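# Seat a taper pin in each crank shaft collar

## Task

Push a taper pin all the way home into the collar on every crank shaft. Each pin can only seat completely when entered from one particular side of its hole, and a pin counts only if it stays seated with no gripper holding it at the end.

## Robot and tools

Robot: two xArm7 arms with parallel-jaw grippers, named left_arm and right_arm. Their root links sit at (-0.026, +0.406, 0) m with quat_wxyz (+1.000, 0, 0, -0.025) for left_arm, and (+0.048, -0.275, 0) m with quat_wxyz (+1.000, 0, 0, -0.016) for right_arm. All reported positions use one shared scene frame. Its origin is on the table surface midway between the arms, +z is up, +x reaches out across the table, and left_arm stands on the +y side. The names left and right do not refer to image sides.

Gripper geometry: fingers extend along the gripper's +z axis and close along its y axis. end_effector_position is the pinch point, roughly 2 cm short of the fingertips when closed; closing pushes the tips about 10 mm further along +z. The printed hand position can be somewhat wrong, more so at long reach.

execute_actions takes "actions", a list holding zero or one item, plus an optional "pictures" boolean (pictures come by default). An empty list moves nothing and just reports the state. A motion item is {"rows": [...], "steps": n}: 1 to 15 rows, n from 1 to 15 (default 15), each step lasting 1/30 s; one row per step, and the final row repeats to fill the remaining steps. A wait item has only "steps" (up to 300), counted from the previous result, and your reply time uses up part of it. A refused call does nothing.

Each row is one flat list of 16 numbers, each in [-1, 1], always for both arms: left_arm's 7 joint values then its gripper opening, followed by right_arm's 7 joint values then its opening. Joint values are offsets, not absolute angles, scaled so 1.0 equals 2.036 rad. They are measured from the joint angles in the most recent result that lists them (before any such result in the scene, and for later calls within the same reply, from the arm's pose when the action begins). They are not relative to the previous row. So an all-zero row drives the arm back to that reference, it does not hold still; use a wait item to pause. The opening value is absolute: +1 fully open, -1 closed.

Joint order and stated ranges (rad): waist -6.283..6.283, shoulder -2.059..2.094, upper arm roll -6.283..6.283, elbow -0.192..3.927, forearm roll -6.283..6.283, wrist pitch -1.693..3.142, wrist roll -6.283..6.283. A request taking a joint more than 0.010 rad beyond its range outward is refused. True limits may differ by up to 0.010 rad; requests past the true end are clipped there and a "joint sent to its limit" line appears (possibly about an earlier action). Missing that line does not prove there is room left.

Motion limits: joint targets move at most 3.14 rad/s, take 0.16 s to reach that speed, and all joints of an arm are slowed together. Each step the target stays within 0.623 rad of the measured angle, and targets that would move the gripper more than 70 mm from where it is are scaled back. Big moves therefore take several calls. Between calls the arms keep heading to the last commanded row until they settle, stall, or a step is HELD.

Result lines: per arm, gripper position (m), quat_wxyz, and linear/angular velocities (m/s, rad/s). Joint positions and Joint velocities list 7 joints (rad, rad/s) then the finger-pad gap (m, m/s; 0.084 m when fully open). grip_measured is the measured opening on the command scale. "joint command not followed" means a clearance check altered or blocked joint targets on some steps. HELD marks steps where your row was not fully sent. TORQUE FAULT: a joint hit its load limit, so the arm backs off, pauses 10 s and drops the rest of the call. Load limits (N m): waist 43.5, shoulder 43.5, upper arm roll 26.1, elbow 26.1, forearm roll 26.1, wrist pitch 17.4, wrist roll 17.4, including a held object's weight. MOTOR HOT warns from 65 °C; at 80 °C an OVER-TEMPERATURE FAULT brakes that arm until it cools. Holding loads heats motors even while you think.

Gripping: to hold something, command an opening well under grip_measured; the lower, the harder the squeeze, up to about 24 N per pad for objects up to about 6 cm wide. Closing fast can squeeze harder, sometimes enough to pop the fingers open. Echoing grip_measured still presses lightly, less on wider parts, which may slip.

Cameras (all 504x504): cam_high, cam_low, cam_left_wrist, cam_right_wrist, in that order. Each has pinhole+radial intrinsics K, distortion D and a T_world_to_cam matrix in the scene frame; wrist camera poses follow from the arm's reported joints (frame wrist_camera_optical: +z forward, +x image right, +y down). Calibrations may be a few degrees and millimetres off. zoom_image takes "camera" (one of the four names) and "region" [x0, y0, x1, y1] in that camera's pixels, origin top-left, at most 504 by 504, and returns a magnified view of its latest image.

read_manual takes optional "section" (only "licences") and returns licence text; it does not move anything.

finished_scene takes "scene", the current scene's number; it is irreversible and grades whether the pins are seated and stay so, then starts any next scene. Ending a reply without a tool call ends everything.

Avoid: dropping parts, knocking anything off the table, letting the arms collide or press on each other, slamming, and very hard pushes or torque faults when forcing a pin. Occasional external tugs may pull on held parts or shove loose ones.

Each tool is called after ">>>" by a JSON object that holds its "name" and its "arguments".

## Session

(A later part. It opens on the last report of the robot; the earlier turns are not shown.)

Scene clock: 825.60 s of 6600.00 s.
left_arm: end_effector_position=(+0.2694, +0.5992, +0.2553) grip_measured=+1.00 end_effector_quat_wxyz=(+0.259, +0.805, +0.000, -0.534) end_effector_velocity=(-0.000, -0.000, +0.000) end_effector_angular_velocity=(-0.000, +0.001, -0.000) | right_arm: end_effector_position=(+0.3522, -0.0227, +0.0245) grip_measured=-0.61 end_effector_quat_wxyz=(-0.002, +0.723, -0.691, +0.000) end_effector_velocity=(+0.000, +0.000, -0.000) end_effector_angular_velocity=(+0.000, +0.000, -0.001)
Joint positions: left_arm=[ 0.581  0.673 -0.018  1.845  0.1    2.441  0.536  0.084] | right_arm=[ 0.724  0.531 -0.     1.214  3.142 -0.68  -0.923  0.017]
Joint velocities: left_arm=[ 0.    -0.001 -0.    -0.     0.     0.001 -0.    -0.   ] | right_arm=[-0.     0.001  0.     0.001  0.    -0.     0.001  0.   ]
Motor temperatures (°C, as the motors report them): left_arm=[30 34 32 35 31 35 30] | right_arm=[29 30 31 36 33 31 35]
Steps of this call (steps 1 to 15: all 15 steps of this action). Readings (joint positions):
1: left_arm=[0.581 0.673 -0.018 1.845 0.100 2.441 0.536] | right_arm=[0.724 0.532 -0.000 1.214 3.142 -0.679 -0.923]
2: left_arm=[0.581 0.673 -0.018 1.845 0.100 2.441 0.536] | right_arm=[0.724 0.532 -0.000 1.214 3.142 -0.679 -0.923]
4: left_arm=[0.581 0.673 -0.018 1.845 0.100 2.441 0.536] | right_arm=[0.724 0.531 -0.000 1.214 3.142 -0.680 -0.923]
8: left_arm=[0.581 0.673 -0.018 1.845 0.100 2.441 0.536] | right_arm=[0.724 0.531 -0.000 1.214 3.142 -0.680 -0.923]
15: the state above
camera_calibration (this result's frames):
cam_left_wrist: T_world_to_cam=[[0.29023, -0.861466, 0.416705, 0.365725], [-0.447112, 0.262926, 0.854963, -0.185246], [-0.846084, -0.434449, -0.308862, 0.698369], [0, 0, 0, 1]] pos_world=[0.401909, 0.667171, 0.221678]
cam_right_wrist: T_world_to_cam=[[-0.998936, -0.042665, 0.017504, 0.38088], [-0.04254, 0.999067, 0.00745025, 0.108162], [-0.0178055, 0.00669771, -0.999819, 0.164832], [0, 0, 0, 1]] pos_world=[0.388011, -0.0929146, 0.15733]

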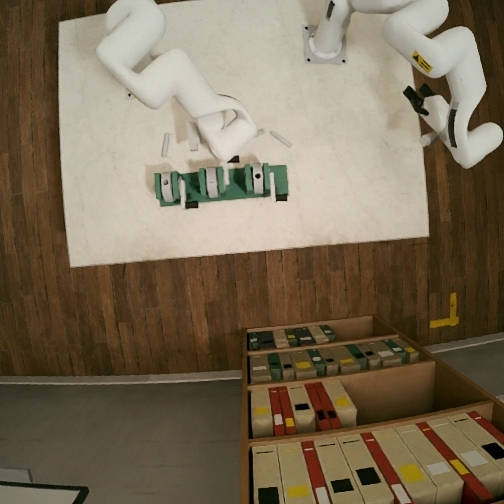

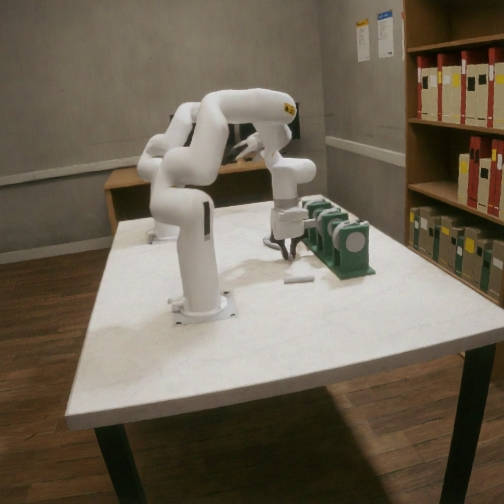

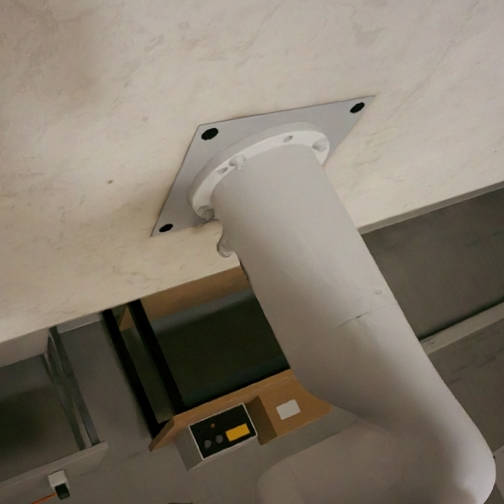

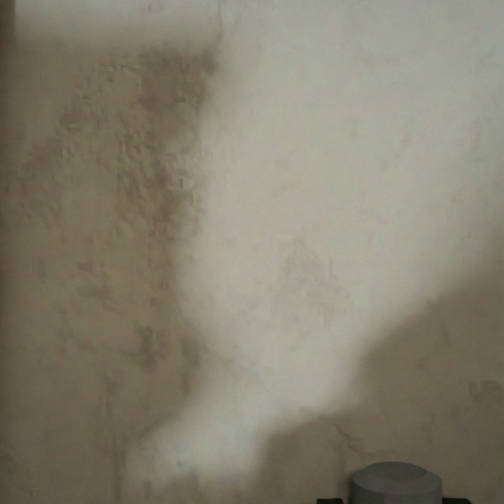

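>>> {"name": "execute_actions", "arguments": {"actions": [{"rows": [[0,0,0,0,0,0,0,1, 0,-0.02,0,-0.005,0,-0.015,0,-0.85],[0,0,0,0,0,0,0,1, 0,-0.04,0,-0.012,0,-0.028,0,-0.85],[0,0,0,0,0,0,0,1, 0,-0.07,0,-0.025,0,-0.045,0,-0.85],[0,0,0,0,0,0,0,1, 0,-0.10,0,-0.04,0,-0.06,-0.05,-0.85],[0,0,0,0,0,0,0,1, 0,-0.14,0,-0.06,0,-0.08,-0.15,-0.85],[0,0,0,0,0,0,0,1, 0,-0.18,0,-0.085,0,-0.095,-0.25,-0.85],[0,0,0,0,0,0,0,1, 0.006,-0.408,0,-0.228,0,-0.1817,-0.98,-0.85]], "steps": 15}], "pictures": false}}

>>> {"name": "execute_actions", "arguments": {"actions": [{"steps": 20}], "pictures": false}}

Scene clock: 859.13 s of 6600.00 s.
left_arm: end_effector_position=(+0.2694, +0.5992, +0.2553) grip_measured=+1.00 end_effector_quat_wxyz=(+0.259, +0.805, +0.000, -0.534) end_effector_velocity=(-0.000, -0.000, +0.000) end_effector_angular_velocity=(+0.000, +0.000, +0.001) | right_arm: end_effector_position=(+0.2836, -0.0774, +0.1565) grip_measured=-0.61 end_effector_quat_wxyz=(+0.001, +0.857, -0.515, -0.000) end_effector_velocity=(-0.228, -0.182, +0.252) end_effector_angular_velocity=(+0.012, -0.008, +1.884)
Joint positions: left_arm=[ 0.581  0.673 -0.018  1.845  0.1    2.441  0.536  0.084] | right_arm=[ 0.73   0.046 -0.     0.954  3.142 -0.911 -1.361  0.017]
Joint velocities: left_arm=[ 0.    -0.001  0.    -0.001 -0.001  0.    -0.001 -0.   ] | right_arm=[ 0.024 -1.289 -0.001 -0.76  -0.    -0.515 -1.861  0.   ]
Motor temperatures (°C, as the motors report them): left_arm=[30 34 32 35 31 35 30] | right_arm=[29 30 31 35 33 31 35]
Steps of this call (steps 1 to 15: the robot went on to your last target; steps 16 to 90: nothing new was sent; then 30.03 s passed at rest; steps 91 to 105: all 15 steps of this action). Readings (joint positions):
91: left_arm=[0.581 0.673 -0.018 1.845 0.100 2.441 0.536] | right_arm=[0.724 0.531 -0.000 1.214 3.142 -0.680 -0.923]
92: left_arm=[0.581 0.673 -0.018 1.845 0.100 2.441 0.536] | right_arm=[0.724 0.528 -0.000 1.211 3.142 -0.683 -0.923]
94: left_arm=[0.581 0.673 -0.018 1.845 0.100 2.441 0.536] | right_arm=[0.724 0.492 0.000 1.193 3.142 -0.711 -0.923]
98: left_arm=[0.581 0.673 -0.018 1.845 0.100 2.441 0.536] | right_arm=[0.724 0.350 -0.000 1.139 3.142 -0.785 -1.012]
105: the state above

Scene clock: 859.80 s of 6600.00 s.
left_arm: end_effector_position=(+0.2694, +0.5992, +0.2553) grip_measured=+1.00 end_effector_quat_wxyz=(+0.259, +0.805, +0.000, -0.534) end_effector_velocity=(-0.000, -0.000, -0.001) end_effector_angular_velocity=(-0.002, +0.003, +0.000) | right_arm: end_effector_position=(+0.2186, -0.1299, +0.2073) grip_measured=-0.61 end_effector_quat_wxyz=(+0.000, +0.975, +0.223, -0.000) end_effector_velocity=(-0.002, -0.002, +0.002) end_effector_angular_velocity=(+0.002, -0.002, +0.336)
Joint positions: left_arm=[ 0.581  0.673 -0.018  1.845  0.1    2.441  0.536  0.084] | right_arm=[ 0.736 -0.297 -0.     0.751  3.142 -1.049 -2.887  0.017]
Joint velocities: left_arm=[-0.     0.001 -0.    -0.002 -0.     0.001 -0.    -0.   ] | right_arm=[ 0.    -0.014  0.001 -0.006 -0.    -0.006 -0.335 -0.   ]
Motor temperatures (°C, as the motors report them): left_arm=[30 34 32 35 31 35 30] | right_arm=[29 30 31 35 33 31 35]
Steps of this call (steps 1 to 20: the robot went on to your last target). Readings (joint positions):
1: left_arm=[0.581 0.673 -0.018 1.845 0.100 2.441 0.536] | right_arm=[0.730 0.003 -0.000 0.929 3.142 -0.928 -1.426]
2: left_arm=[0.581 0.673 -0.018 1.845 0.100 2.441 0.536] | right_arm=[0.731 -0.039 -0.000 0.904 3.142 -0.945 -1.497]
4: left_arm=[0.581 0.673 -0.018 1.845 0.100 2.441 0.536] | right_arm=[0.733 -0.119 -0.000 0.857 3.142 -0.977 -1.663]
8: left_arm=[0.581 0.673 -0.018 1.845 0.100 2.441 0.536] | right_arm=[0.735 -0.237 -0.000 0.787 3.142 -1.024 -2.051]
20: the state above

>>> {"name": "execute_actions", "arguments": {"actions": [{"rows": [[0,0,0,0,0,0,0,1, 0,0,0,0,0,0.3,-0.125,-0.85],[0,0,0,0,0,0,0,1, 0,0,0,0,0,0.3,-0.125,-0.85],[0,0,0,0,0,0,0,1, 0,0,0,0,0,0.3,-0.125,-0.85],[0,0,0,0,0,0,0,1, 0,0,0,0,0,0.3,-0.125,-0.85],[0,0,0,0,0,0,0,1, 0,0,0,0,0,0.5,-0.125,-0.85],[0,0,0,0,0,0,0,1, 0,0,0,0,0,0.5,-0.125,-0.85],[0,0,0,0,0,0,0,1, 0,0,0,0,0,0.5,-0.125,-0.85],[0,0,0,0,0,0,0,1, 0,0.0674,0,-0.0153,0,0.8548,-0.125,-0.85]], "steps": 15}], "pictures": false}}

>>> {"name": "execute_actions", "arguments": {"actions": [{"steps": 20}]}}

Scene clock: 867.23 s of 6600.00 s.
left_arm: end_effector_position=(+0.2694, +0.5992, +0.2553) grip_measured=+1.00 end_effector_quat_wxyz=(+0.259, +0.805, +0.000, -0.534) end_effector_velocity=(+0.000, +0.000, -0.000) end_effector_angular_velocity=(-0.000, +0.001, -0.000) | right_arm: end_effector_position=(+0.3518, -0.0166, +0.1826) grip_measured=-0.61 end_effector_quat_wxyz=(-0.115, +0.900, +0.304, +0.290) end_effector_velocity=(+0.339, +0.288, +0.037) end_effector_angular_velocity=(+0.969, -1.339, +0.174)
Joint positions: left_arm=[ 0.581  0.673 -0.018  1.845  0.1    2.441  0.536  0.084] | right_arm=[ 0.736 -0.224 -0.     0.732  3.142 -0.322 -3.089  0.017]
Joint velocities: left_arm=[ 0.     0.001 -0.     0.001  0.001 -0.     0.     0.   ] | right_arm=[-0.     0.281  0.    -0.064 -0.001  1.992 -0.216 -0.   ]
Motor temperatures (°C, as the motors report them): left_arm=[30 34 32 35 31 35 30] | right_arm=[29 30 31 35 33 31 35]
Steps of this call (steps 1 to 30: the robot went on to your last target; steps 31 to 90: nothing new was sent; then 3.93 s passed at rest; steps 91 to 105: all 15 steps of this action). Readings (joint positions):
91: left_arm=[0.581 0.673 -0.018 1.845 0.100 2.441 0.536] | right_arm=[0.736 -0.299 -0.000 0.750 3.142 -1.049 -2.918]
92: left_arm=[0.581 0.673 -0.018 1.845 0.100 2.441 0.536] | right_arm=[0.736 -0.299 -0.000 0.750 3.142 -1.043 -2.920]
94: left_arm=[0.581 0.673 -0.018 1.845 0.100 2.441 0.536] | right_arm=[0.736 -0.299 -0.000 0.750 3.142 -0.993 -2.939]
98: left_arm=[0.581 0.673 -0.018 1.845 0.100 2.441 0.536] | right_arm=[0.736 -0.298 -0.000 0.750 3.142 -0.770 -3.011]
105: the state above

Scene clock: 867.90 s of 6600.00 s.
left_arm: end_effector_position=(+0.2694, +0.5992, +0.2553) grip_measured=+1.00 end_effector_quat_wxyz=(+0.259, +0.805, +0.000, -0.534) end_effector_velocity=(-0.000, -0.000, -0.000) end_effector_angular_velocity=(-0.001, +0.001, +0.000) | right_arm: end_effector_position=(+0.4817, +0.0937, +0.3272) grip_measured=-0.61 end_effector_quat_wxyz=(-0.243, +0.668, +0.245, +0.660) end_effector_velocity=(+0.007, +0.004, +0.019) end_effector_angular_velocity=(+0.063, -0.084, -0.002)
Joint positions: left_arm=[ 0.581  0.673 -0.018  1.845  0.1    2.441  0.536  0.084] | right_arm=[ 0.736 -0.161 -0.     0.719  3.142  0.679 -3.141  0.017]
Joint velocities: left_arm=[-0.     0.    -0.    -0.001 -0.001 -0.     0.    -0.   ] | right_arm=[-0.002  0.011 -0.    -0.011  0.001  0.127 -0.007 -0.   ]
Motor temperatures (°C, as the motors report them): left_arm=[30 34 32 35 31 35 30] | right_arm=[29 30 31 35 33 31 35]
Steps of this call (steps 1 to 20: the robot went on to your last target). Readings (joint positions):
1: left_arm=[0.581 0.673 -0.018 1.845 0.100 2.441 0.536] | right_arm=[0.736 -0.215 -0.000 0.731 3.142 -0.255 -3.096]
2: left_arm=[0.581 0.673 -0.018 1.845 0.100 2.441 0.536] | right_arm=[0.736 -0.208 -0.000 0.729 3.142 -0.189 -3.102]
4: left_arm=[0.581 0.673 -0.018 1.845 0.100 2.441 0.536] | right_arm=[0.736 -0.196 -0.000 0.727 3.142 -0.056 -3.112]
8: left_arm=[0.581 0.673 -0.018 1.845 0.100 2.441 0.536] | right_arm=[0.736 -0.181 -0.000 0.724 3.142 0.205 -3.124]
20: the state above
camera_calibration (this result's frames):
cam_left_wrist: T_world_to_cam=[[0.290229, -0.861466, 0.416705, 0.365725], [-0.447112, 0.262927, 0.854962, -0.185245], [-0.846084, -0.434449, -0.308863, 0.698369], [0, 0, 0, 1]] pos_world=[0.401909, 0.667171, 0.221678]
cam_right_wrist: T_world_to_cam=[[0.632278, -0.77474, -0.00143165, -0.201062], [-0.0144532, -0.00994787, -0.999846, 0.405665], [0.774607, 0.632202, -0.0174873, -0.292785], [0, 0, 0, 1]] pos_world=[0.359784, 0.033364, 0.400194]

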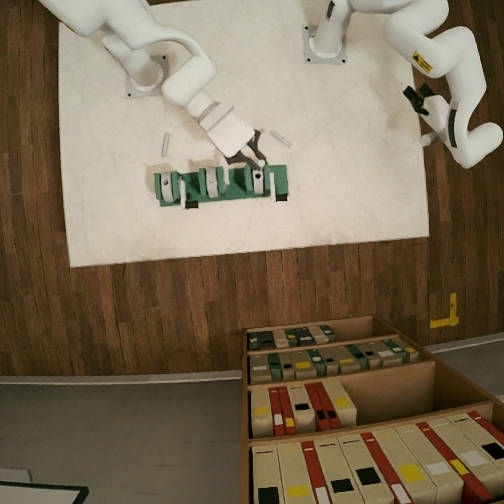

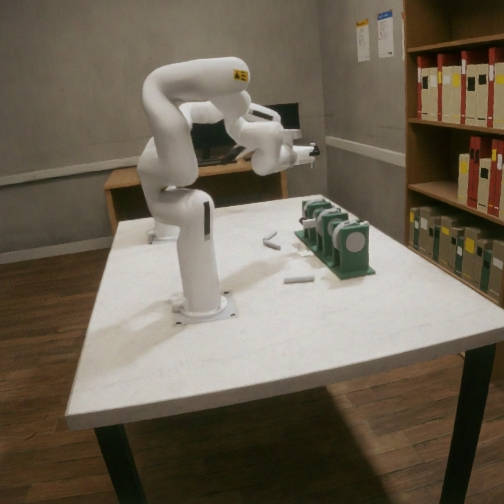

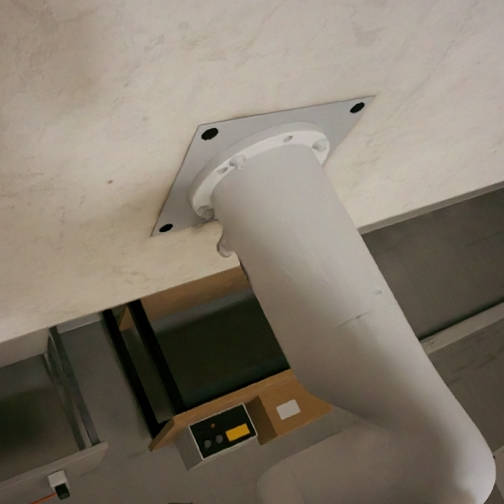

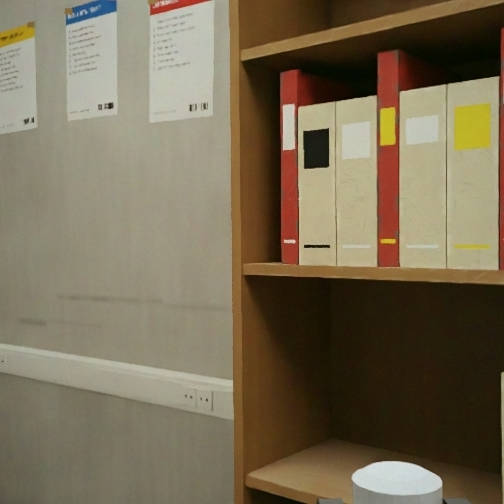

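>>> {"name": "execute_actions", "arguments": {"actions": [{"rows": [[0,0,0,0,0,0,0,1, 0,0.035,0,-0.02,0,0.055,0,-0.85],[0,0,0,0,0,0,0,1, 0,0.07,0,-0.034,0,0.105,0,-0.85],[0,0,0,0,0,0,0,1, 0,0.1048,0,-0.0461,0,0.1567,0,-0.85]], "steps": 15}], "pictures": false}}

>>> {"name": "execute_actions", "arguments": {"actions": [{"steps": 8}]}}

>>> {"name": "zoom_image", "arguments": {"camera": "cam_low", "region": [270, 150, 390, 250]}}

>>> {"name": "zoom_image", "arguments": {"camera": "cam_high", "region": [200, 130, 300, 210]}}

Scene clock: 877.70 s of 6600.00 s.
left_arm: end_effector_position=(+0.2694, +0.5992, +0.2553) grip_measured=+1.00 end_effector_quat_wxyz=(+0.259, +0.805, +0.000, -0.534) end_effector_velocity=(+0.000, +0.000, +0.000) end_effector_angular_velocity=(+0.001, -0.001, -0.000) | right_arm: end_effector_position=(+0.4833, +0.0949, +0.2379) grip_measured=-0.61 end_effector_quat_wxyz=(-0.244, +0.663, +0.244, +0.664) end_effector_velocity=(+0.003, +0.001, +0.002) end_effector_angular_velocity=(+0.025, -0.032, -0.002)
Joint positions: left_arm=[ 0.581  0.673 -0.018  1.845  0.1    2.441  0.536  0.084] | right_arm=[ 0.736  0.048 -0.     0.629  3.142  0.992 -3.141  0.017]
Joint velocities: left_arm=[-0.    -0.001  0.    -0.     0.    -0.    -0.     0.   ] | right_arm=[-0.001  0.024 -0.001 -0.004  0.     0.069 -0.002  0.   ]
Motor temperatures (°C, as the motors report them): left_arm=[30 34 32 35 31 35 30] | right_arm=[29 30 31 37 33 31 35]
Steps of this call (steps 1 to 30: the robot went on to your last target; steps 31 to 90: nothing new was sent; then 6.30 s passed at rest; steps 91 to 105: all 15 steps of this action). Readings (joint positions):
91: left_arm=[0.581 0.673 -0.018 1.845 0.100 2.441 0.536] | right_arm=[0.736 -0.160 -0.000 0.720 3.142 0.692 -3.142]
92: left_arm=[0.581 0.673 -0.018 1.845 0.100 2.441 0.536] | right_arm=[0.736 -0.157 -0.000 0.718 3.142 0.699 -3.142]
94: left_arm=[0.581 0.673 -0.018 1.845 0.100 2.441 0.536] | right_arm=[0.736 -0.126 -0.000 0.705 3.142 0.750 -3.142]
98: left_arm=[0.581 0.673 -0.018 1.845 0.100 2.441 0.536] | right_arm=[0.736 -0.001 0.000 0.646 3.142 0.913 -3.142]
105: the state above

Scene clock: 877.97 s of 6600.00 s.
left_arm: end_effector_position=(+0.2694, +0.5992, +0.2553) grip_measured=+1.00 end_effector_quat_wxyz=(+0.259, +0.805, +0.000, -0.534) end_effector_velocity=(-0.000, +0.000, -0.000) end_effector_angular_velocity=(-0.001, +0.000, -0.001) | right_arm: end_effector_position=(+0.4828, +0.0946, +0.2356) grip_measured=-0.61 end_effector_quat_wxyz=(-0.244, +0.663, +0.244, +0.664) end_effector_velocity=(-0.000, -0.001, -0.003) end_effector_angular_velocity=(-0.004, +0.003, -0.000)
Joint positions: left_arm=[ 0.581  0.673 -0.018  1.845  0.1    2.441  0.536  0.084] | right_arm=[ 0.736  0.052 -0.     0.626  3.142  0.997 -3.141  0.017]
Joint velocities: left_arm=[-0.     0.    -0.    -0.     0.    -0.     0.001  0.   ] | right_arm=[-0.001  0.005  0.    -0.003 -0.     0.003 -0.001 -0.   ]
Motor temperatures (°C, as the motors report them): left_arm=[30 34 32 35 31 35 30] | right_arm=[29 30 31 37 33 31 35]
Steps of this call (steps 1 to 8: the robot went on to your last target). Readings (joint positions):
1: left_arm=[0.581 0.673 -0.018 1.845 0.100 2.441 0.536] | right_arm=[0.736 0.049 -0.000 0.628 3.142 0.994 -3.141]
2: left_arm=[0.581 0.673 -0.018 1.845 0.100 2.441 0.536] | right_arm=[0.736 0.049 -0.000 0.628 3.142 0.995 -3.141]
4: left_arm=[0.581 0.673 -0.018 1.845 0.100 2.441 0.536] | right_arm=[0.736 0.051 -0.000 0.627 3.142 0.996 -3.141]
8: the state above
camera_calibration (this result's frames):
cam_left_wrist: T_world_to_cam=[[0.290229, -0.861466, 0.416705, 0.365725], [-0.447112, 0.262927, 0.854962, -0.185245], [-0.846084, -0.434449, -0.308863, 0.698369], [0, 0, 0, 1]] pos_world=[0.401909, 0.667171, 0.221678]
cam_right_wrist: T_world_to_cam=[[0.632256, -0.774758, -0.00163396, -0.201125], [-0.00469595, -0.00172324, -0.999987, 0.308693], [0.774745, 0.632256, -0.00472776, -0.298845], [0, 0, 0, 1]] pos_world=[0.36014, 0.0336554, 0.306948]

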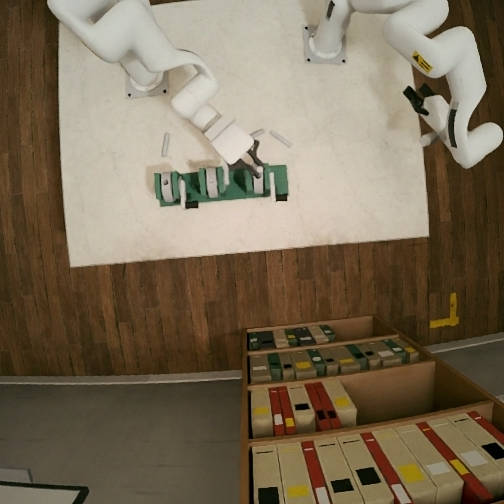

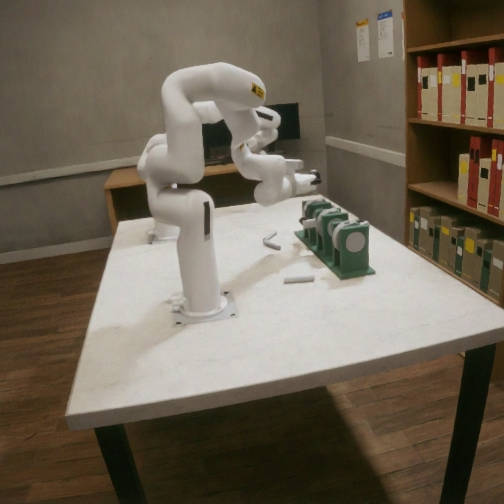

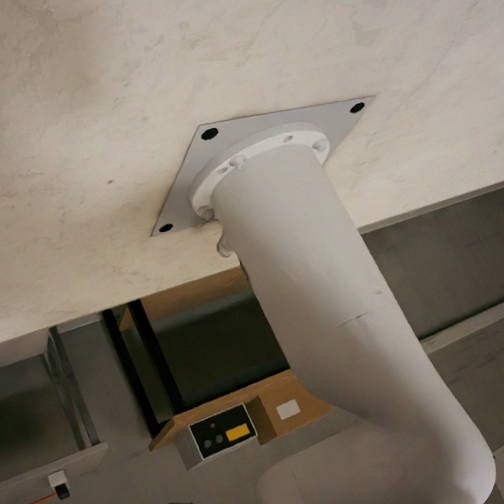

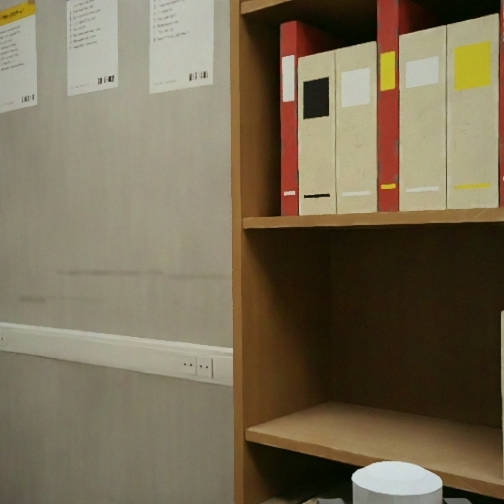

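Region (270, 150, 390, 250) of cam_low's 504x504 image, scaled by 4.200, with more detail than that image has.

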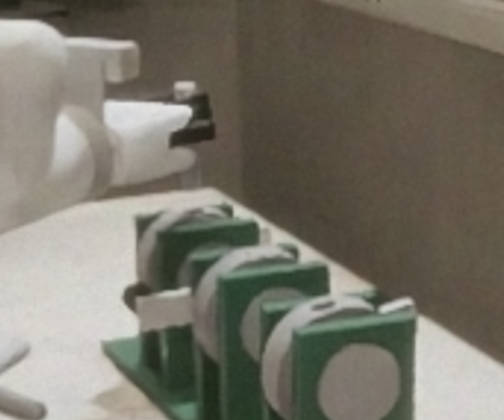

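Region (200, 130, 300, 210) of cam_high's 504x504 image, scaled by 5.040, with more detail than that image has; it fills the top 403 rows of this view, and the rest is white.

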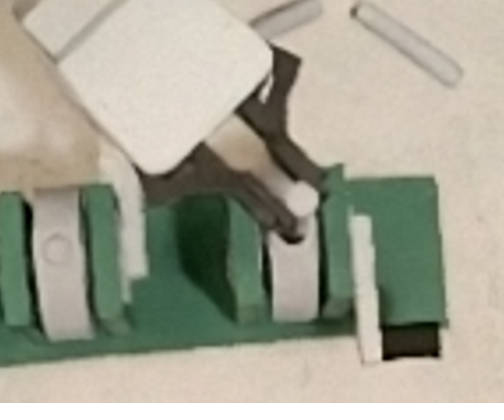

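>>> {"name": "execute_actions", "arguments": {"actions": [{"rows": [[0,0,0,0,0,0,0,1, 0,0.006,0,-0.001,0,0.007,0,-0.85],[0,0,0,0,0,0,0,1, 0,0.012,0,-0.002,0,0.014,0,-0.85],[0,0,0,0,0,0,0,1, 0,0.018,0,-0.003,0,0.020,0,-0.85],[0,0,0,0,0,0,0,1, 0,0.024,0,-0.0036,0,0.027,0,-0.85],[0,0,0,0,0,0,0,1, 0,0.030,0,-0.0042,0,0.034,0,-0.85],[0,0,0,0,0,0,0,1, 0,0.0355,0,-0.0048,0,0.0402,0,-0.85]], "steps": 15}]}}

>>> {"name": "zoom_image", "arguments": {"camera": "cam_low", "region": [270, 150, 390, 250]}}

Scene clock: 885.23 s of 6600.00 s.
left_arm: end_effector_position=(+0.2694, +0.5992, +0.2553) grip_measured=+1.00 end_effector_quat_wxyz=(+0.259, +0.805, +0.000, -0.534) end_effector_velocity=(+0.000, +0.000, -0.001) end_effector_angular_velocity=(-0.000, -0.000, +0.000) | right_arm: end_effector_position=(+0.4831, +0.0938, +0.2104) grip_measured=-0.61 end_effector_quat_wxyz=(-0.244, +0.664, +0.243, +0.664) end_effector_velocity=(+0.001, +0.000, -0.000) end_effector_angular_velocity=(+0.005, -0.006, -0.000)
Joint positions: left_arm=[ 0.581  0.673 -0.018  1.845  0.1    2.441  0.536  0.084] | right_arm=[ 0.736  0.123 -0.001  0.616  3.142  1.078 -3.142  0.017]
Joint velocities: left_arm=[-0.     0.002  0.     0.001 -0.    -0.001  0.    -0.   ] | right_arm=[ 0.001  0.006 -0.002 -0.001 -0.001  0.015  0.001  0.   ]
Motor temperatures (°C, as the motors report them): left_arm=[30 35 32 35 31 35 30] | right_arm=[29 30 31 37 33 31 35]
Steps of this call (steps 1 to 15: the robot went on to your last target; steps 16 to 90: nothing new was sent; then 3.77 s passed at rest; steps 91 to 105: all 15 steps of this action). Readings (joint positions):
91: left_arm=[0.581 0.673 -0.018 1.845 0.100 2.441 0.536] | right_arm=[0.736 0.053 -0.000 0.626 3.142 0.998 -3.141]
92: left_arm=[0.581 0.673 -0.018 1.845 0.100 2.441 0.536] | right_arm=[0.736 0.055 -0.000 0.626 3.142 1.002 -3.141]
94: left_arm=[0.581 0.673 -0.018 1.845 0.100 2.441 0.536] | right_arm=[0.736 0.069 -0.000 0.624 3.142 1.019 -3.141]
98: left_arm=[0.581 0.673 -0.018 1.845 0.100 2.441 0.536] | right_arm=[0.736 0.109 -0.000 0.618 3.142 1.063 -3.142]
105: the state above
camera_calibration (this result's frames):
cam_left_wrist: T_world_to_cam=[[0.290229, -0.861466, 0.416705, 0.365725], [-0.447112, 0.262927, 0.854962, -0.185245], [-0.846084, -0.434449, -0.308863, 0.698369], [0, 0, 0, 1]] pos_world=[0.401909, 0.667171, 0.221678]
cam_right_wrist: T_world_to_cam=[[0.631136, -0.775671, -0.00147322, -0.201334], [-0.00508656, -0.0022395, -0.999985, 0.283716], [0.775656, 0.631134, -0.00535893, -0.298921], [0, 0, 0, 1]] pos_world=[0.360372, 0.0331256, 0.281813]

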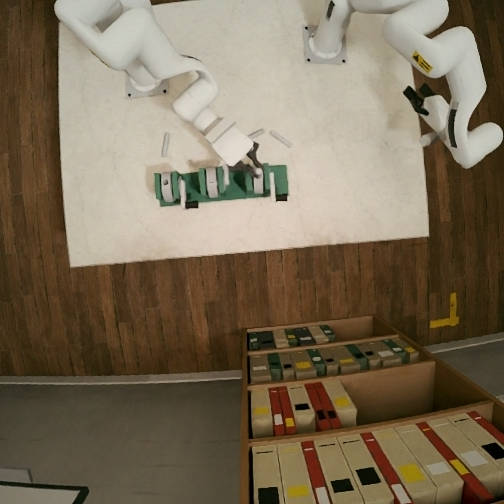

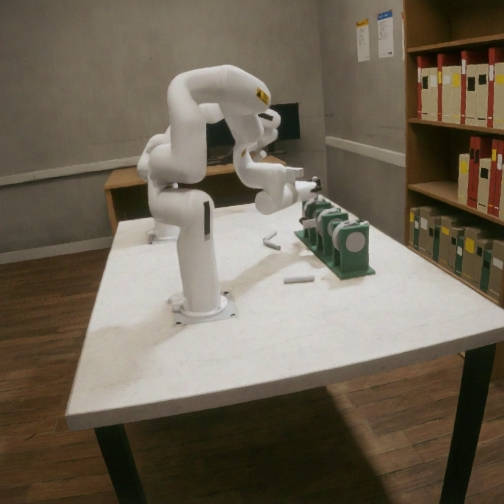

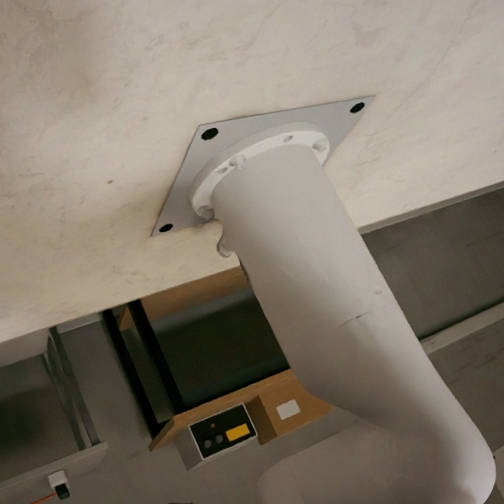

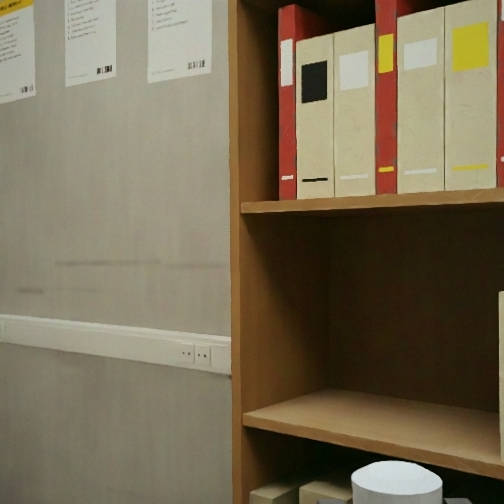

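Region (270, 150, 390, 250) of cam_low's 504x504 image, scaled by 4.200, with more detail than that image has.

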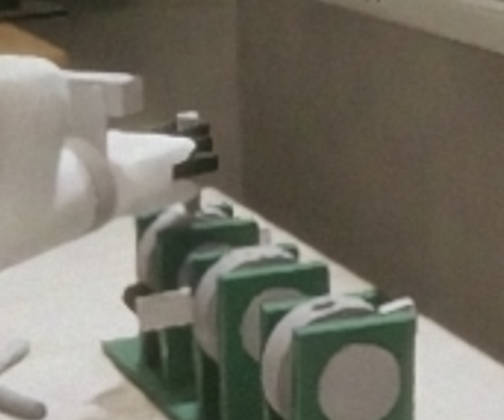

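>>> {"name": "execute_actions", "arguments": {"actions": [{"rows": [[0,0,0,0,0,0,0,1, 0,0.006,0,0,0,0.007,0,-0.85],[0,0,0,0,0,0,0,1, 0,0.013,0,0,0,0.014,0,-0.85],[0,0,0,0,0,0,0,1, 0,0.019,0,-0.0004,0,0.020,0,-0.85],[0,0,0,0,0,0,0,1, 0,0.026,0,-0.0005,0,0.027,0,-0.85],[0,0,0,0,0,0,0,1, 0,0.032,0,-0.0007,0,0.033,0,-0.85],[0,0,0,0,0,0,0,1, 0,0.0385,0,-0.0008,0,0.0391,0,-0.85]], "steps": 15}]}}

Scene clock: 894.30 s of 6600.00 s.
left_arm: end_effector_position=(+0.2694, +0.5992, +0.2553) grip_measured=+1.00 end_effector_quat_wxyz=(+0.259, +0.805, +0.000, -0.534) end_effector_velocity=(-0.000, -0.000, -0.000) end_effector_angular_velocity=(-0.002, +0.001, -0.000) | right_arm: end_effector_position=(+0.4831, +0.0939, +0.1854) grip_measured=-0.61 end_effector_quat_wxyz=(-0.244, +0.664, +0.243, +0.664) end_effector_velocity=(+0.000, -0.000, -0.003) end_effector_angular_velocity=(-0.000, -0.003, -0.000)
Joint positions: left_arm=[ 0.581  0.673 -0.018  1.845  0.1    2.441  0.536  0.084] | right_arm=[ 0.736  0.2   -0.001  0.615  3.142  1.156 -3.141  0.017]
Joint velocities: left_arm=[-0.     0.     0.    -0.002  0.     0.     0.001  0.   ] | right_arm=[-0.     0.01  -0.001 -0.    -0.001  0.012 -0.001 -0.   ]
Motor temperatures (°C, as the motors report them): left_arm=[30 35 32 35 31 35 30] | right_arm=[29 30 31 36 33 31 35]
Steps of this call (steps 1 to 15: the robot went on to your last target; steps 16 to 90: nothing new was sent; then 5.57 s passed at rest; steps 91 to 105: all 15 steps of this action). Readings (joint positions):
91: left_arm=[0.581 0.673 -0.018 1.845 0.100 2.441 0.536] | right_arm=[0.736 0.124 -0.000 0.616 3.142 1.080 -3.141]
92: left_arm=[0.581 0.673 -0.018 1.845 0.100 2.441 0.536] | right_arm=[0.736 0.127 -0.000 0.616 3.142 1.083 -3.141]
94: left_arm=[0.581 0.673 -0.018 1.845 0.100 2.441 0.536] | right_arm=[0.736 0.141 -0.000 0.617 3.142 1.099 -3.141]
98: left_arm=[0.581 0.673 -0.018 1.845 0.100 2.441 0.536] | right_arm=[0.736 0.185 -0.001 0.615 3.142 1.140 -3.142]
105: the state above
camera_calibration (this result's frames):
cam_left_wrist: T_world_to_cam=[[0.290229, -0.861466, 0.416705, 0.365725], [-0.447112, 0.262927, 0.854962, -0.185245], [-0.846084, -0.434449, -0.308863, 0.698369], [0, 0, 0, 1]] pos_world=[0.401909, 0.667171, 0.221678]
cam_right_wrist: T_world_to_cam=[[0.631184, -0.775632, -0.00148953, -0.201351], [-0.00530183, -0.00239408, -0.999983, 0.258873], [0.775615, 0.631181, -0.00562338, -0.299063], [0, 0, 0, 1]] pos_world=[0.360419, 0.0332087, 0.256887]

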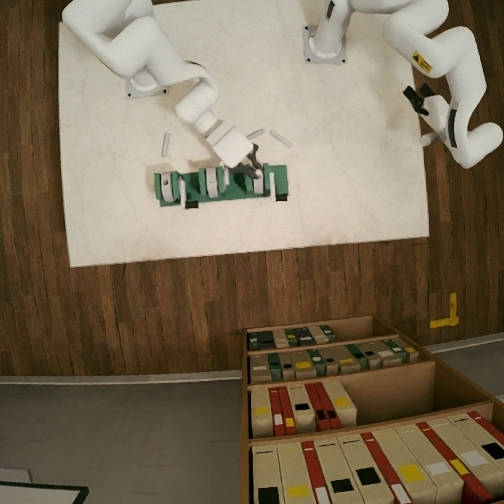

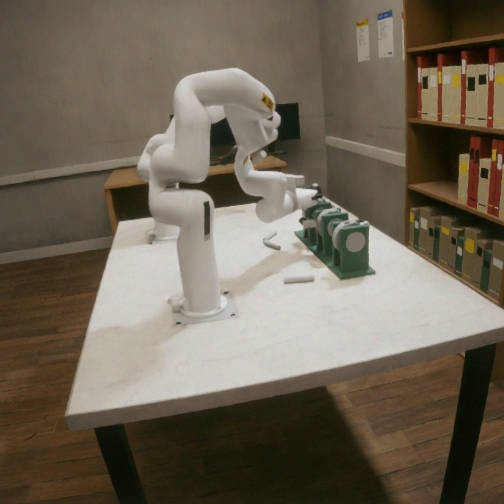

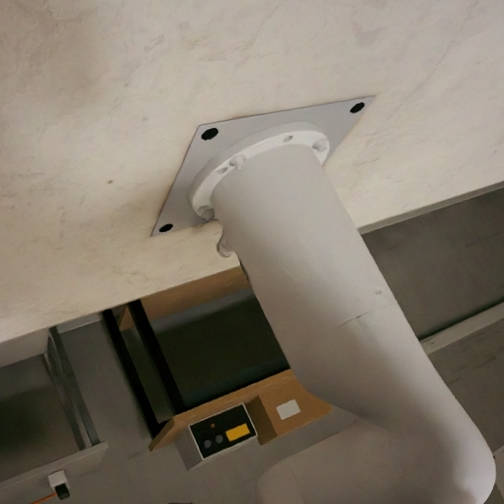

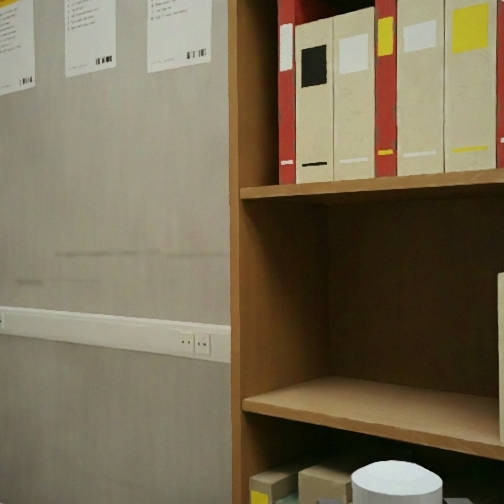

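Release.

>>> {"name": "execute_actions", "arguments": {"actions": [{"rows": [[0,0,0,0,0,0,0,1, 0,0,0,0,0,0,0,-0.3]], "steps": 15}]}}

Scene clock: 896.37 s of 6600.00 s.
left_arm: end_effector_position=(+0.2694, +0.5992, +0.2553) grip_measured=+1.00 end_effector_quat_wxyz=(+0.259, +0.805, +0.000, -0.534) end_effector_velocity=(-0.000, -0.000, -0.001) end_effector_angular_velocity=(-0.002, +0.004, -0.000) | right_arm: end_effector_position=(+0.4829, +0.0941, +0.1854) grip_measured=-0.32 end_effector_quat_wxyz=(-0.244, +0.664, +0.244, +0.664) end_effector_velocity=(+0.002, -0.002, +0.002) end_effector_angular_velocity=(+0.001, -0.003, -0.006)
Joint positions: left_arm=[ 0.581  0.673 -0.018  1.845  0.1    2.441  0.536  0.084] | right_arm=[ 0.736  0.2   -0.001  0.615  3.142  1.156 -3.141  0.03 ]
Joint velocities: left_arm=[ 0.     0.003 -0.    -0.001  0.001  0.     0.     0.   ] | right_arm=[-0.001 -0.003 -0.004  0.001  0.001 -0.    -0.001 -0.   ]
Motor temperatures (°C, as the motors report them): left_arm=[30 35 32 35 31 35 30] | right_arm=[29 30 31 36 33 31 35]
Steps of this call (steps 1 to 15: the robot went on to your last target; steps 16 to 47: nothing new was sent; steps 48 to 62: all 15 steps of this action). Readings (joint positions):
48: left_arm=[0.581 0.673 -0.018 1.845 0.100 2.441 0.536] | right_arm=[0.736 0.201 -0.001 0.615 3.142 1.157 -3.141]
49: left_arm=[0.581 0.673 -0.018 1.845 0.100 2.441 0.536] | right_arm=[0.736 0.201 0.001 0.614 3.141 1.157 -3.141]
51: left_arm=[0.581 0.673 -0.018 1.845 0.100 2.441 0.536] | right_arm=[0.737 0.201 0.002 0.614 3.141 1.156 -3.141]
55: left_arm=[0.581 0.673 -0.018 1.845 0.100 2.441 0.536] | right_arm=[0.737 0.200 0.001 0.614 3.142 1.156 -3.141]
62: the state above
camera_calibration (this result's frames):
cam_left_wrist: T_world_to_cam=[[0.290229, -0.861466, 0.416705, 0.365725], [-0.447112, 0.262927, 0.854962, -0.185245], [-0.846084, -0.434449, -0.308863, 0.698369], [0, 0, 0, 1]] pos_world=[0.401909, 0.667171, 0.221678]
cam_right_wrist: T_world_to_cam=[[0.631579, -0.77531, -0.00152947, -0.201298], [-0.00541465, -0.00243817, -0.999982, 0.258879], [0.775293, 0.631576, -0.00573793, -0.298897], [0, 0, 0, 1]] pos_world=[0.36027, 0.0333391, 0.256851]

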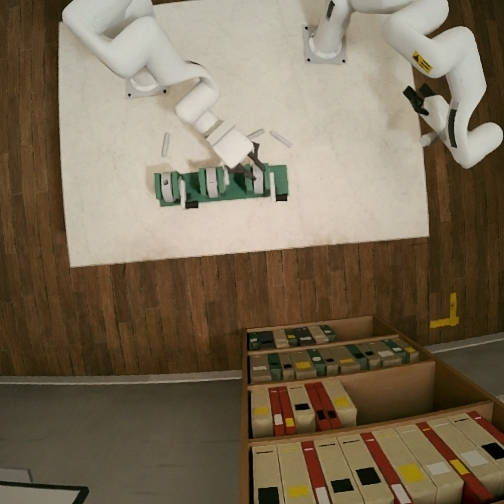

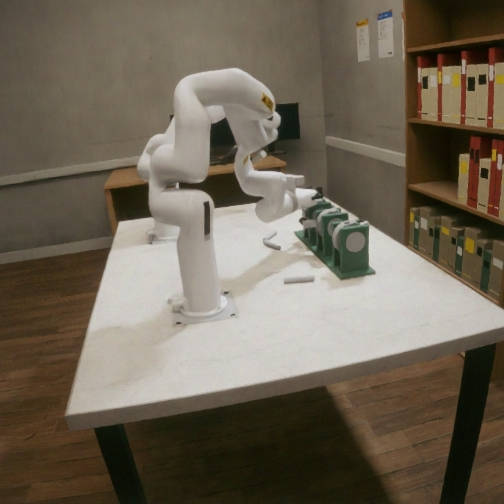

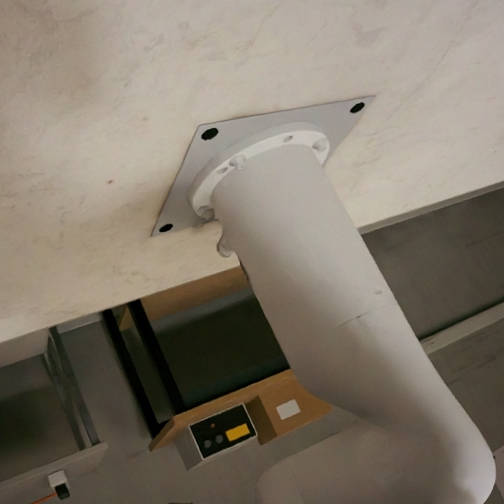

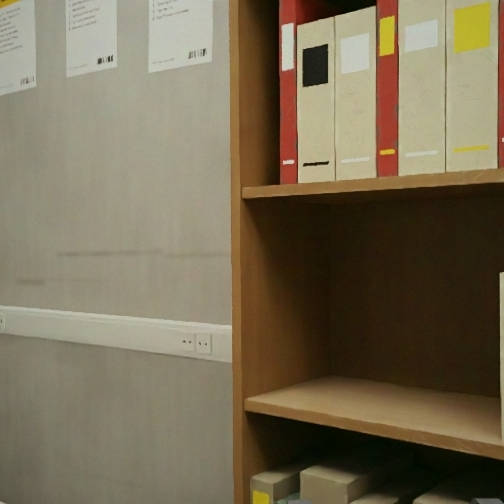

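>>> {"name": "execute_actions", "arguments": {"actions": [{"rows": [[0,0,0,0,0,0,0,1, 0,-0.03,0,0.001,0,-0.031,0,-0.3],[0,0,0,0,0,0,0,1, 0,-0.06,0,0.004,0,-0.063,0,-0.3],[0,0,0,0,0,0,0,1, 0,-0.09,0,0.012,0,-0.10,0,-0.3],[0,0,0,0,0,0,0,1, 0,-0.12,0,0.024,0,-0.143,0,-0.3],[0,0,0,0,0,0,0,1, 0,-0.15,0,0.038,0,-0.187,0,-0.3],[0,0,0,0,0,0,0,1, 0,-0.1767,0,0.0515,0,-0.2282,0,-0.3]], "steps": 15}]}}

>>> {"name": "zoom_image", "arguments": {"camera": "cam_high", "region": [140, 120, 300, 220]}}

Scene clock: 908.53 s of 6600.00 s.
left_arm: end_effector_position=(+0.2694, +0.5992, +0.2553) grip_measured=+1.00 end_effector_quat_wxyz=(+0.259, +0.805, +0.000, -0.534) end_effector_velocity=(-0.000, -0.000, +0.000) end_effector_angular_velocity=(-0.000, +0.001, +0.000) | right_arm: end_effector_position=(+0.4843, +0.0951, +0.3267) grip_measured=-0.32 end_effector_quat_wxyz=(-0.245, +0.661, +0.243, +0.666) end_effector_velocity=(-0.020, -0.016, +0.013) end_effector_angular_velocity=(-0.084, +0.098, +0.001)
Joint positions: left_arm=[ 0.581  0.673 -0.018  1.845  0.1    2.441  0.536  0.084] | right_arm=[ 0.736 -0.147 -0.001  0.716  3.142  0.715 -3.141  0.03 ]
Joint velocities: left_arm=[ 0.    -0.    -0.    -0.001 -0.     0.    -0.     0.   ] | right_arm=[ 0.001 -0.132  0.     0.009  0.    -0.27  -0.001 -0.   ]
Motor temperatures (°C, as the motors report them): left_arm=[30 35 32 35 31 35 30] | right_arm=[29 30 31 36 33 31 35]
Steps of this call (steps 1 to 15: the robot went on to your last target; steps 16 to 90: nothing new was sent; then 8.67 s passed at rest; steps 91 to 105: all 15 steps of this action). Readings (joint positions):
91: left_arm=[0.581 0.673 -0.018 1.845 0.100 2.441 0.536] | right_arm=[0.736 0.200 -0.001 0.615 3.142 1.155 -3.141]
92: left_arm=[0.581 0.673 -0.018 1.845 0.100 2.441 0.536] | right_arm=[0.736 0.195 -0.001 0.614 3.142 1.149 -3.141]
94: left_arm=[0.581 0.673 -0.018 1.845 0.100 2.441 0.536] | right_arm=[0.736 0.153 -0.001 0.613 3.142 1.098 -3.141]
98: left_arm=[0.581 0.673 -0.018 1.845 0.100 2.441 0.536] | right_arm=[0.736 0.012 -0.001 0.656 3.142 0.927 -3.141]
105: the state above
camera_calibration (this result's frames):
cam_left_wrist: T_world_to_cam=[[0.290229, -0.861466, 0.416705, 0.365725], [-0.447112, 0.262927, 0.854962, -0.185246], [-0.846084, -0.434449, -0.308863, 0.698369], [0, 0, 0, 1]] pos_world=[0.401909, 0.667171, 0.221678]
cam_right_wrist: T_world_to_cam=[[0.631521, -0.775356, -0.00201434, -0.200925], [0.000102562, 0.00268148, -0.999996, 0.397094], [0.775359, 0.631518, 0.00177293, -0.302246], [0, 0, 0, 1]] pos_world=[0.361197, 0.0340208, 0.397224]

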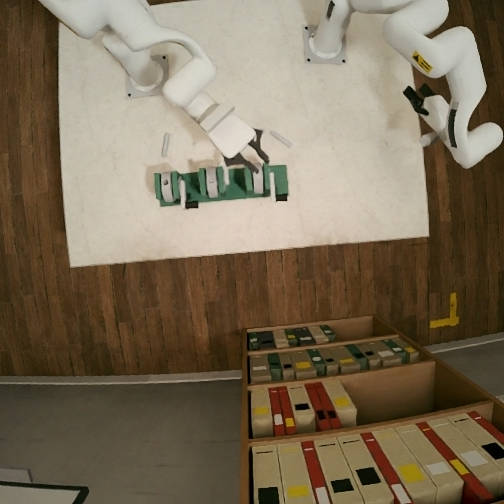

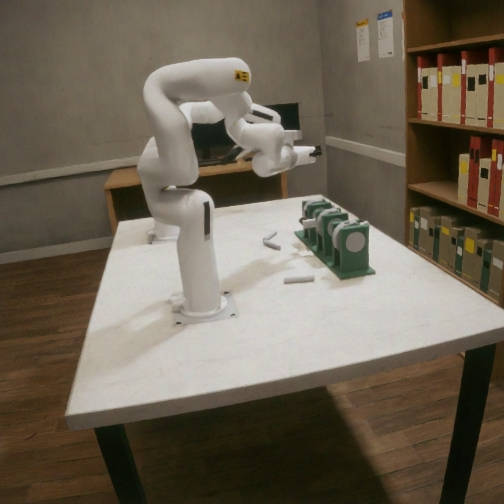

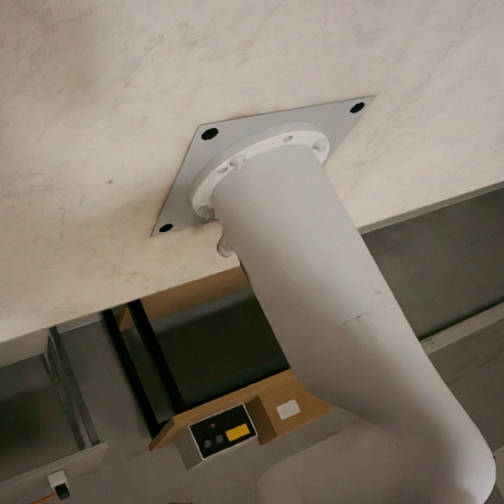

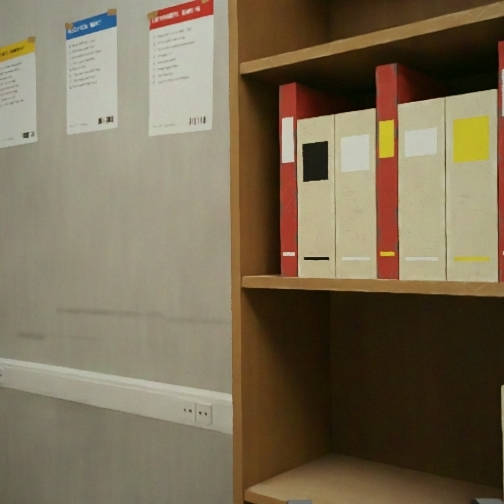

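Region (140, 120, 300, 220) of cam_high's 504x504 image, scaled by 3.150, with more detail than that image has; it fills the top 315 rows of this view, and the rest is white.

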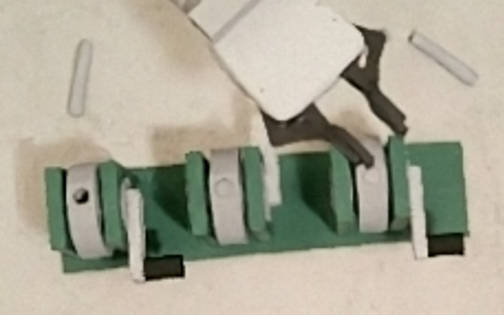

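>>> {"name": "execute_actions", "arguments": {"actions": [{"rows": [[0,0,0,0,0,0,0,1, 0,-0.0751,0,0.0167,0,-0.3,0,0.3],[0,0,0,0,0,0,0,1, 0,-0.0751,0,0.0167,0,-0.3,0,0.3],[0,0,0,0,0,0,0,1, 0,-0.0751,0,0.0167,0,-0.3,0,0.3],[0,0,0,0,0,0,0,1, 0,-0.0751,0,0.0167,0,-0.5,0.05,0.3],[0,0,0,0,0,0,0,1, 0,-0.0751,0,0.0167,0,-0.5,0.05,0.3],[0,0,0,0,0,0,0,1, 0,-0.0751,0,0.0167,0,-0.5,0.05,0.3],[0,0,0,0,0,0,0,1, -0.05,-0.0751,0,0.0167,0,-0.7,0.1,0.3],[0,0,0,0,0,0,0,1, -0.05,-0.0751,0,0.0167,0,-0.7,0.1,0.3],[0,0,0,0,0,0,0,1, -0.05,-0.0751,0,0.0167,0,-0.7,0.1,0.3],[0,0,0,0,0,0,0,1, -0.2542,-0.0751,0,0.0167,0,-0.8669,0.1478,0.3]], "steps": 15}], "pictures": false}}

>>> {"name": "execute_actions", "arguments": {"actions": [{"steps": 20}], "pictures": false}}

Scene clock: 920.00 s of 6600.00 s.
left_arm: end_effector_position=(+0.2694, +0.5992, +0.2553) grip_measured=+1.00 end_effector_quat_wxyz=(+0.259, +0.805, +0.000, -0.534) end_effector_velocity=(+0.000, +0.000, +0.000) end_effector_angular_velocity=(-0.000, -0.001, +0.000) | right_arm: end_effector_position=(+0.4549, -0.0227, +0.2488) grip_measured=+0.29 end_effector_quat_wxyz=(-0.163, +0.854, +0.184, +0.458) end_effector_velocity=(+0.028, -0.423, -0.130) end_effector_angular_velocity=(-0.251, +0.979, -0.970)
Joint positions: left_arm=[ 0.581  0.673 -0.018  1.845  0.1    2.441  0.536  0.084] | right_arm=[ 0.588 -0.265 -0.002  0.742  3.142  0.007 -3.012  0.056]
Joint velocities: left_arm=[ 0.    -0.001  0.     0.001 -0.     0.     0.001 -0.   ] | right_arm=[-0.779 -0.078 -0.004  0.041 -0.001 -1.083  0.356 -0.   ]
Motor temperatures (°C, as the motors report them): left_arm=[30 35 32 35 31 35 30] | right_arm=[29 30 31 37 33 31 35]
Steps of this call (steps 1 to 30: the robot went on to your last target; steps 31 to 90: nothing new was sent; then 7.97 s passed at rest; steps 91 to 105: all 15 steps of this action). Readings (joint positions):
91: left_arm=[0.581 0.673 -0.018 1.845 0.100 2.441 0.536] | right_arm=[0.736 -0.160 -0.001 0.720 3.142 0.691 -3.141]
92: left_arm=[0.581 0.673 -0.018 1.845 0.100 2.441 0.536] | right_arm=[0.736 -0.161 -0.001 0.720 3.142 0.684 -3.141]
94: left_arm=[0.581 0.673 -0.018 1.845 0.100 2.441 0.536] | right_arm=[0.736 -0.172 -0.001 0.722 3.142 0.634 -3.141]
98: left_arm=[0.581 0.673 -0.018 1.845 0.100 2.441 0.536] | right_arm=[0.735 -0.230 -0.000 0.736 3.142 0.360 -3.121]
105: the state above

Scene clock: 920.67 s of 6600.00 s.
left_arm: end_effector_position=(+0.2694, +0.5992, +0.2553) grip_measured=+1.00 end_effector_quat_wxyz=(+0.259, +0.805, +0.000, -0.534) end_effector_velocity=(-0.000, -0.000, -0.001) end_effector_angular_velocity=(+0.000, +0.005, +0.001) | right_arm: end_effector_position=(+0.2799, -0.2282, +0.2040) grip_measured=+0.29 end_effector_quat_wxyz=(-0.006, +0.999, -0.048, +0.024) end_effector_velocity=(-0.139, -0.064, +0.043) end_effector_angular_velocity=(-0.110, +0.565, -0.222)
Joint positions: left_arm=[ 0.581  0.673 -0.018  1.845  0.1    2.441  0.536  0.084] | right_arm=[ 0.231 -0.299 -0.001  0.75   3.142 -0.999 -2.847  0.056]
Joint velocities: left_arm=[ 0.     0.002 -0.    -0.003  0.    -0.    -0.002 -0.   ] | right_arm=[-0.152 -0.015  0.002  0.007  0.001 -0.597  0.072 -0.   ]
Motor temperatures (°C, as the motors report them): left_arm=[30 35 32 35 31 35 30] | right_arm=[29 30 31 37 33 31 35]
Steps of this call (steps 1 to 20: the robot went on to your last target). Readings (joint positions):
1: left_arm=[0.581 0.673 -0.018 1.845 0.100 2.441 0.536] | right_arm=[0.562 -0.268 -0.002 0.744 3.142 -0.032 -3.000]
2: left_arm=[0.581 0.673 -0.018 1.845 0.100 2.441 0.536] | right_arm=[0.537 -0.270 -0.001 0.744 3.142 -0.075 -2.988]
4: left_arm=[0.581 0.673 -0.018 1.845 0.100 2.441 0.536] | right_arm=[0.486 -0.274 -0.001 0.745 3.142 -0.168 -2.965]
8: left_arm=[0.581 0.673 -0.018 1.845 0.100 2.441 0.536] | right_arm=[0.399 -0.283 -0.002 0.746 3.142 -0.374 -2.925]
20: the state above


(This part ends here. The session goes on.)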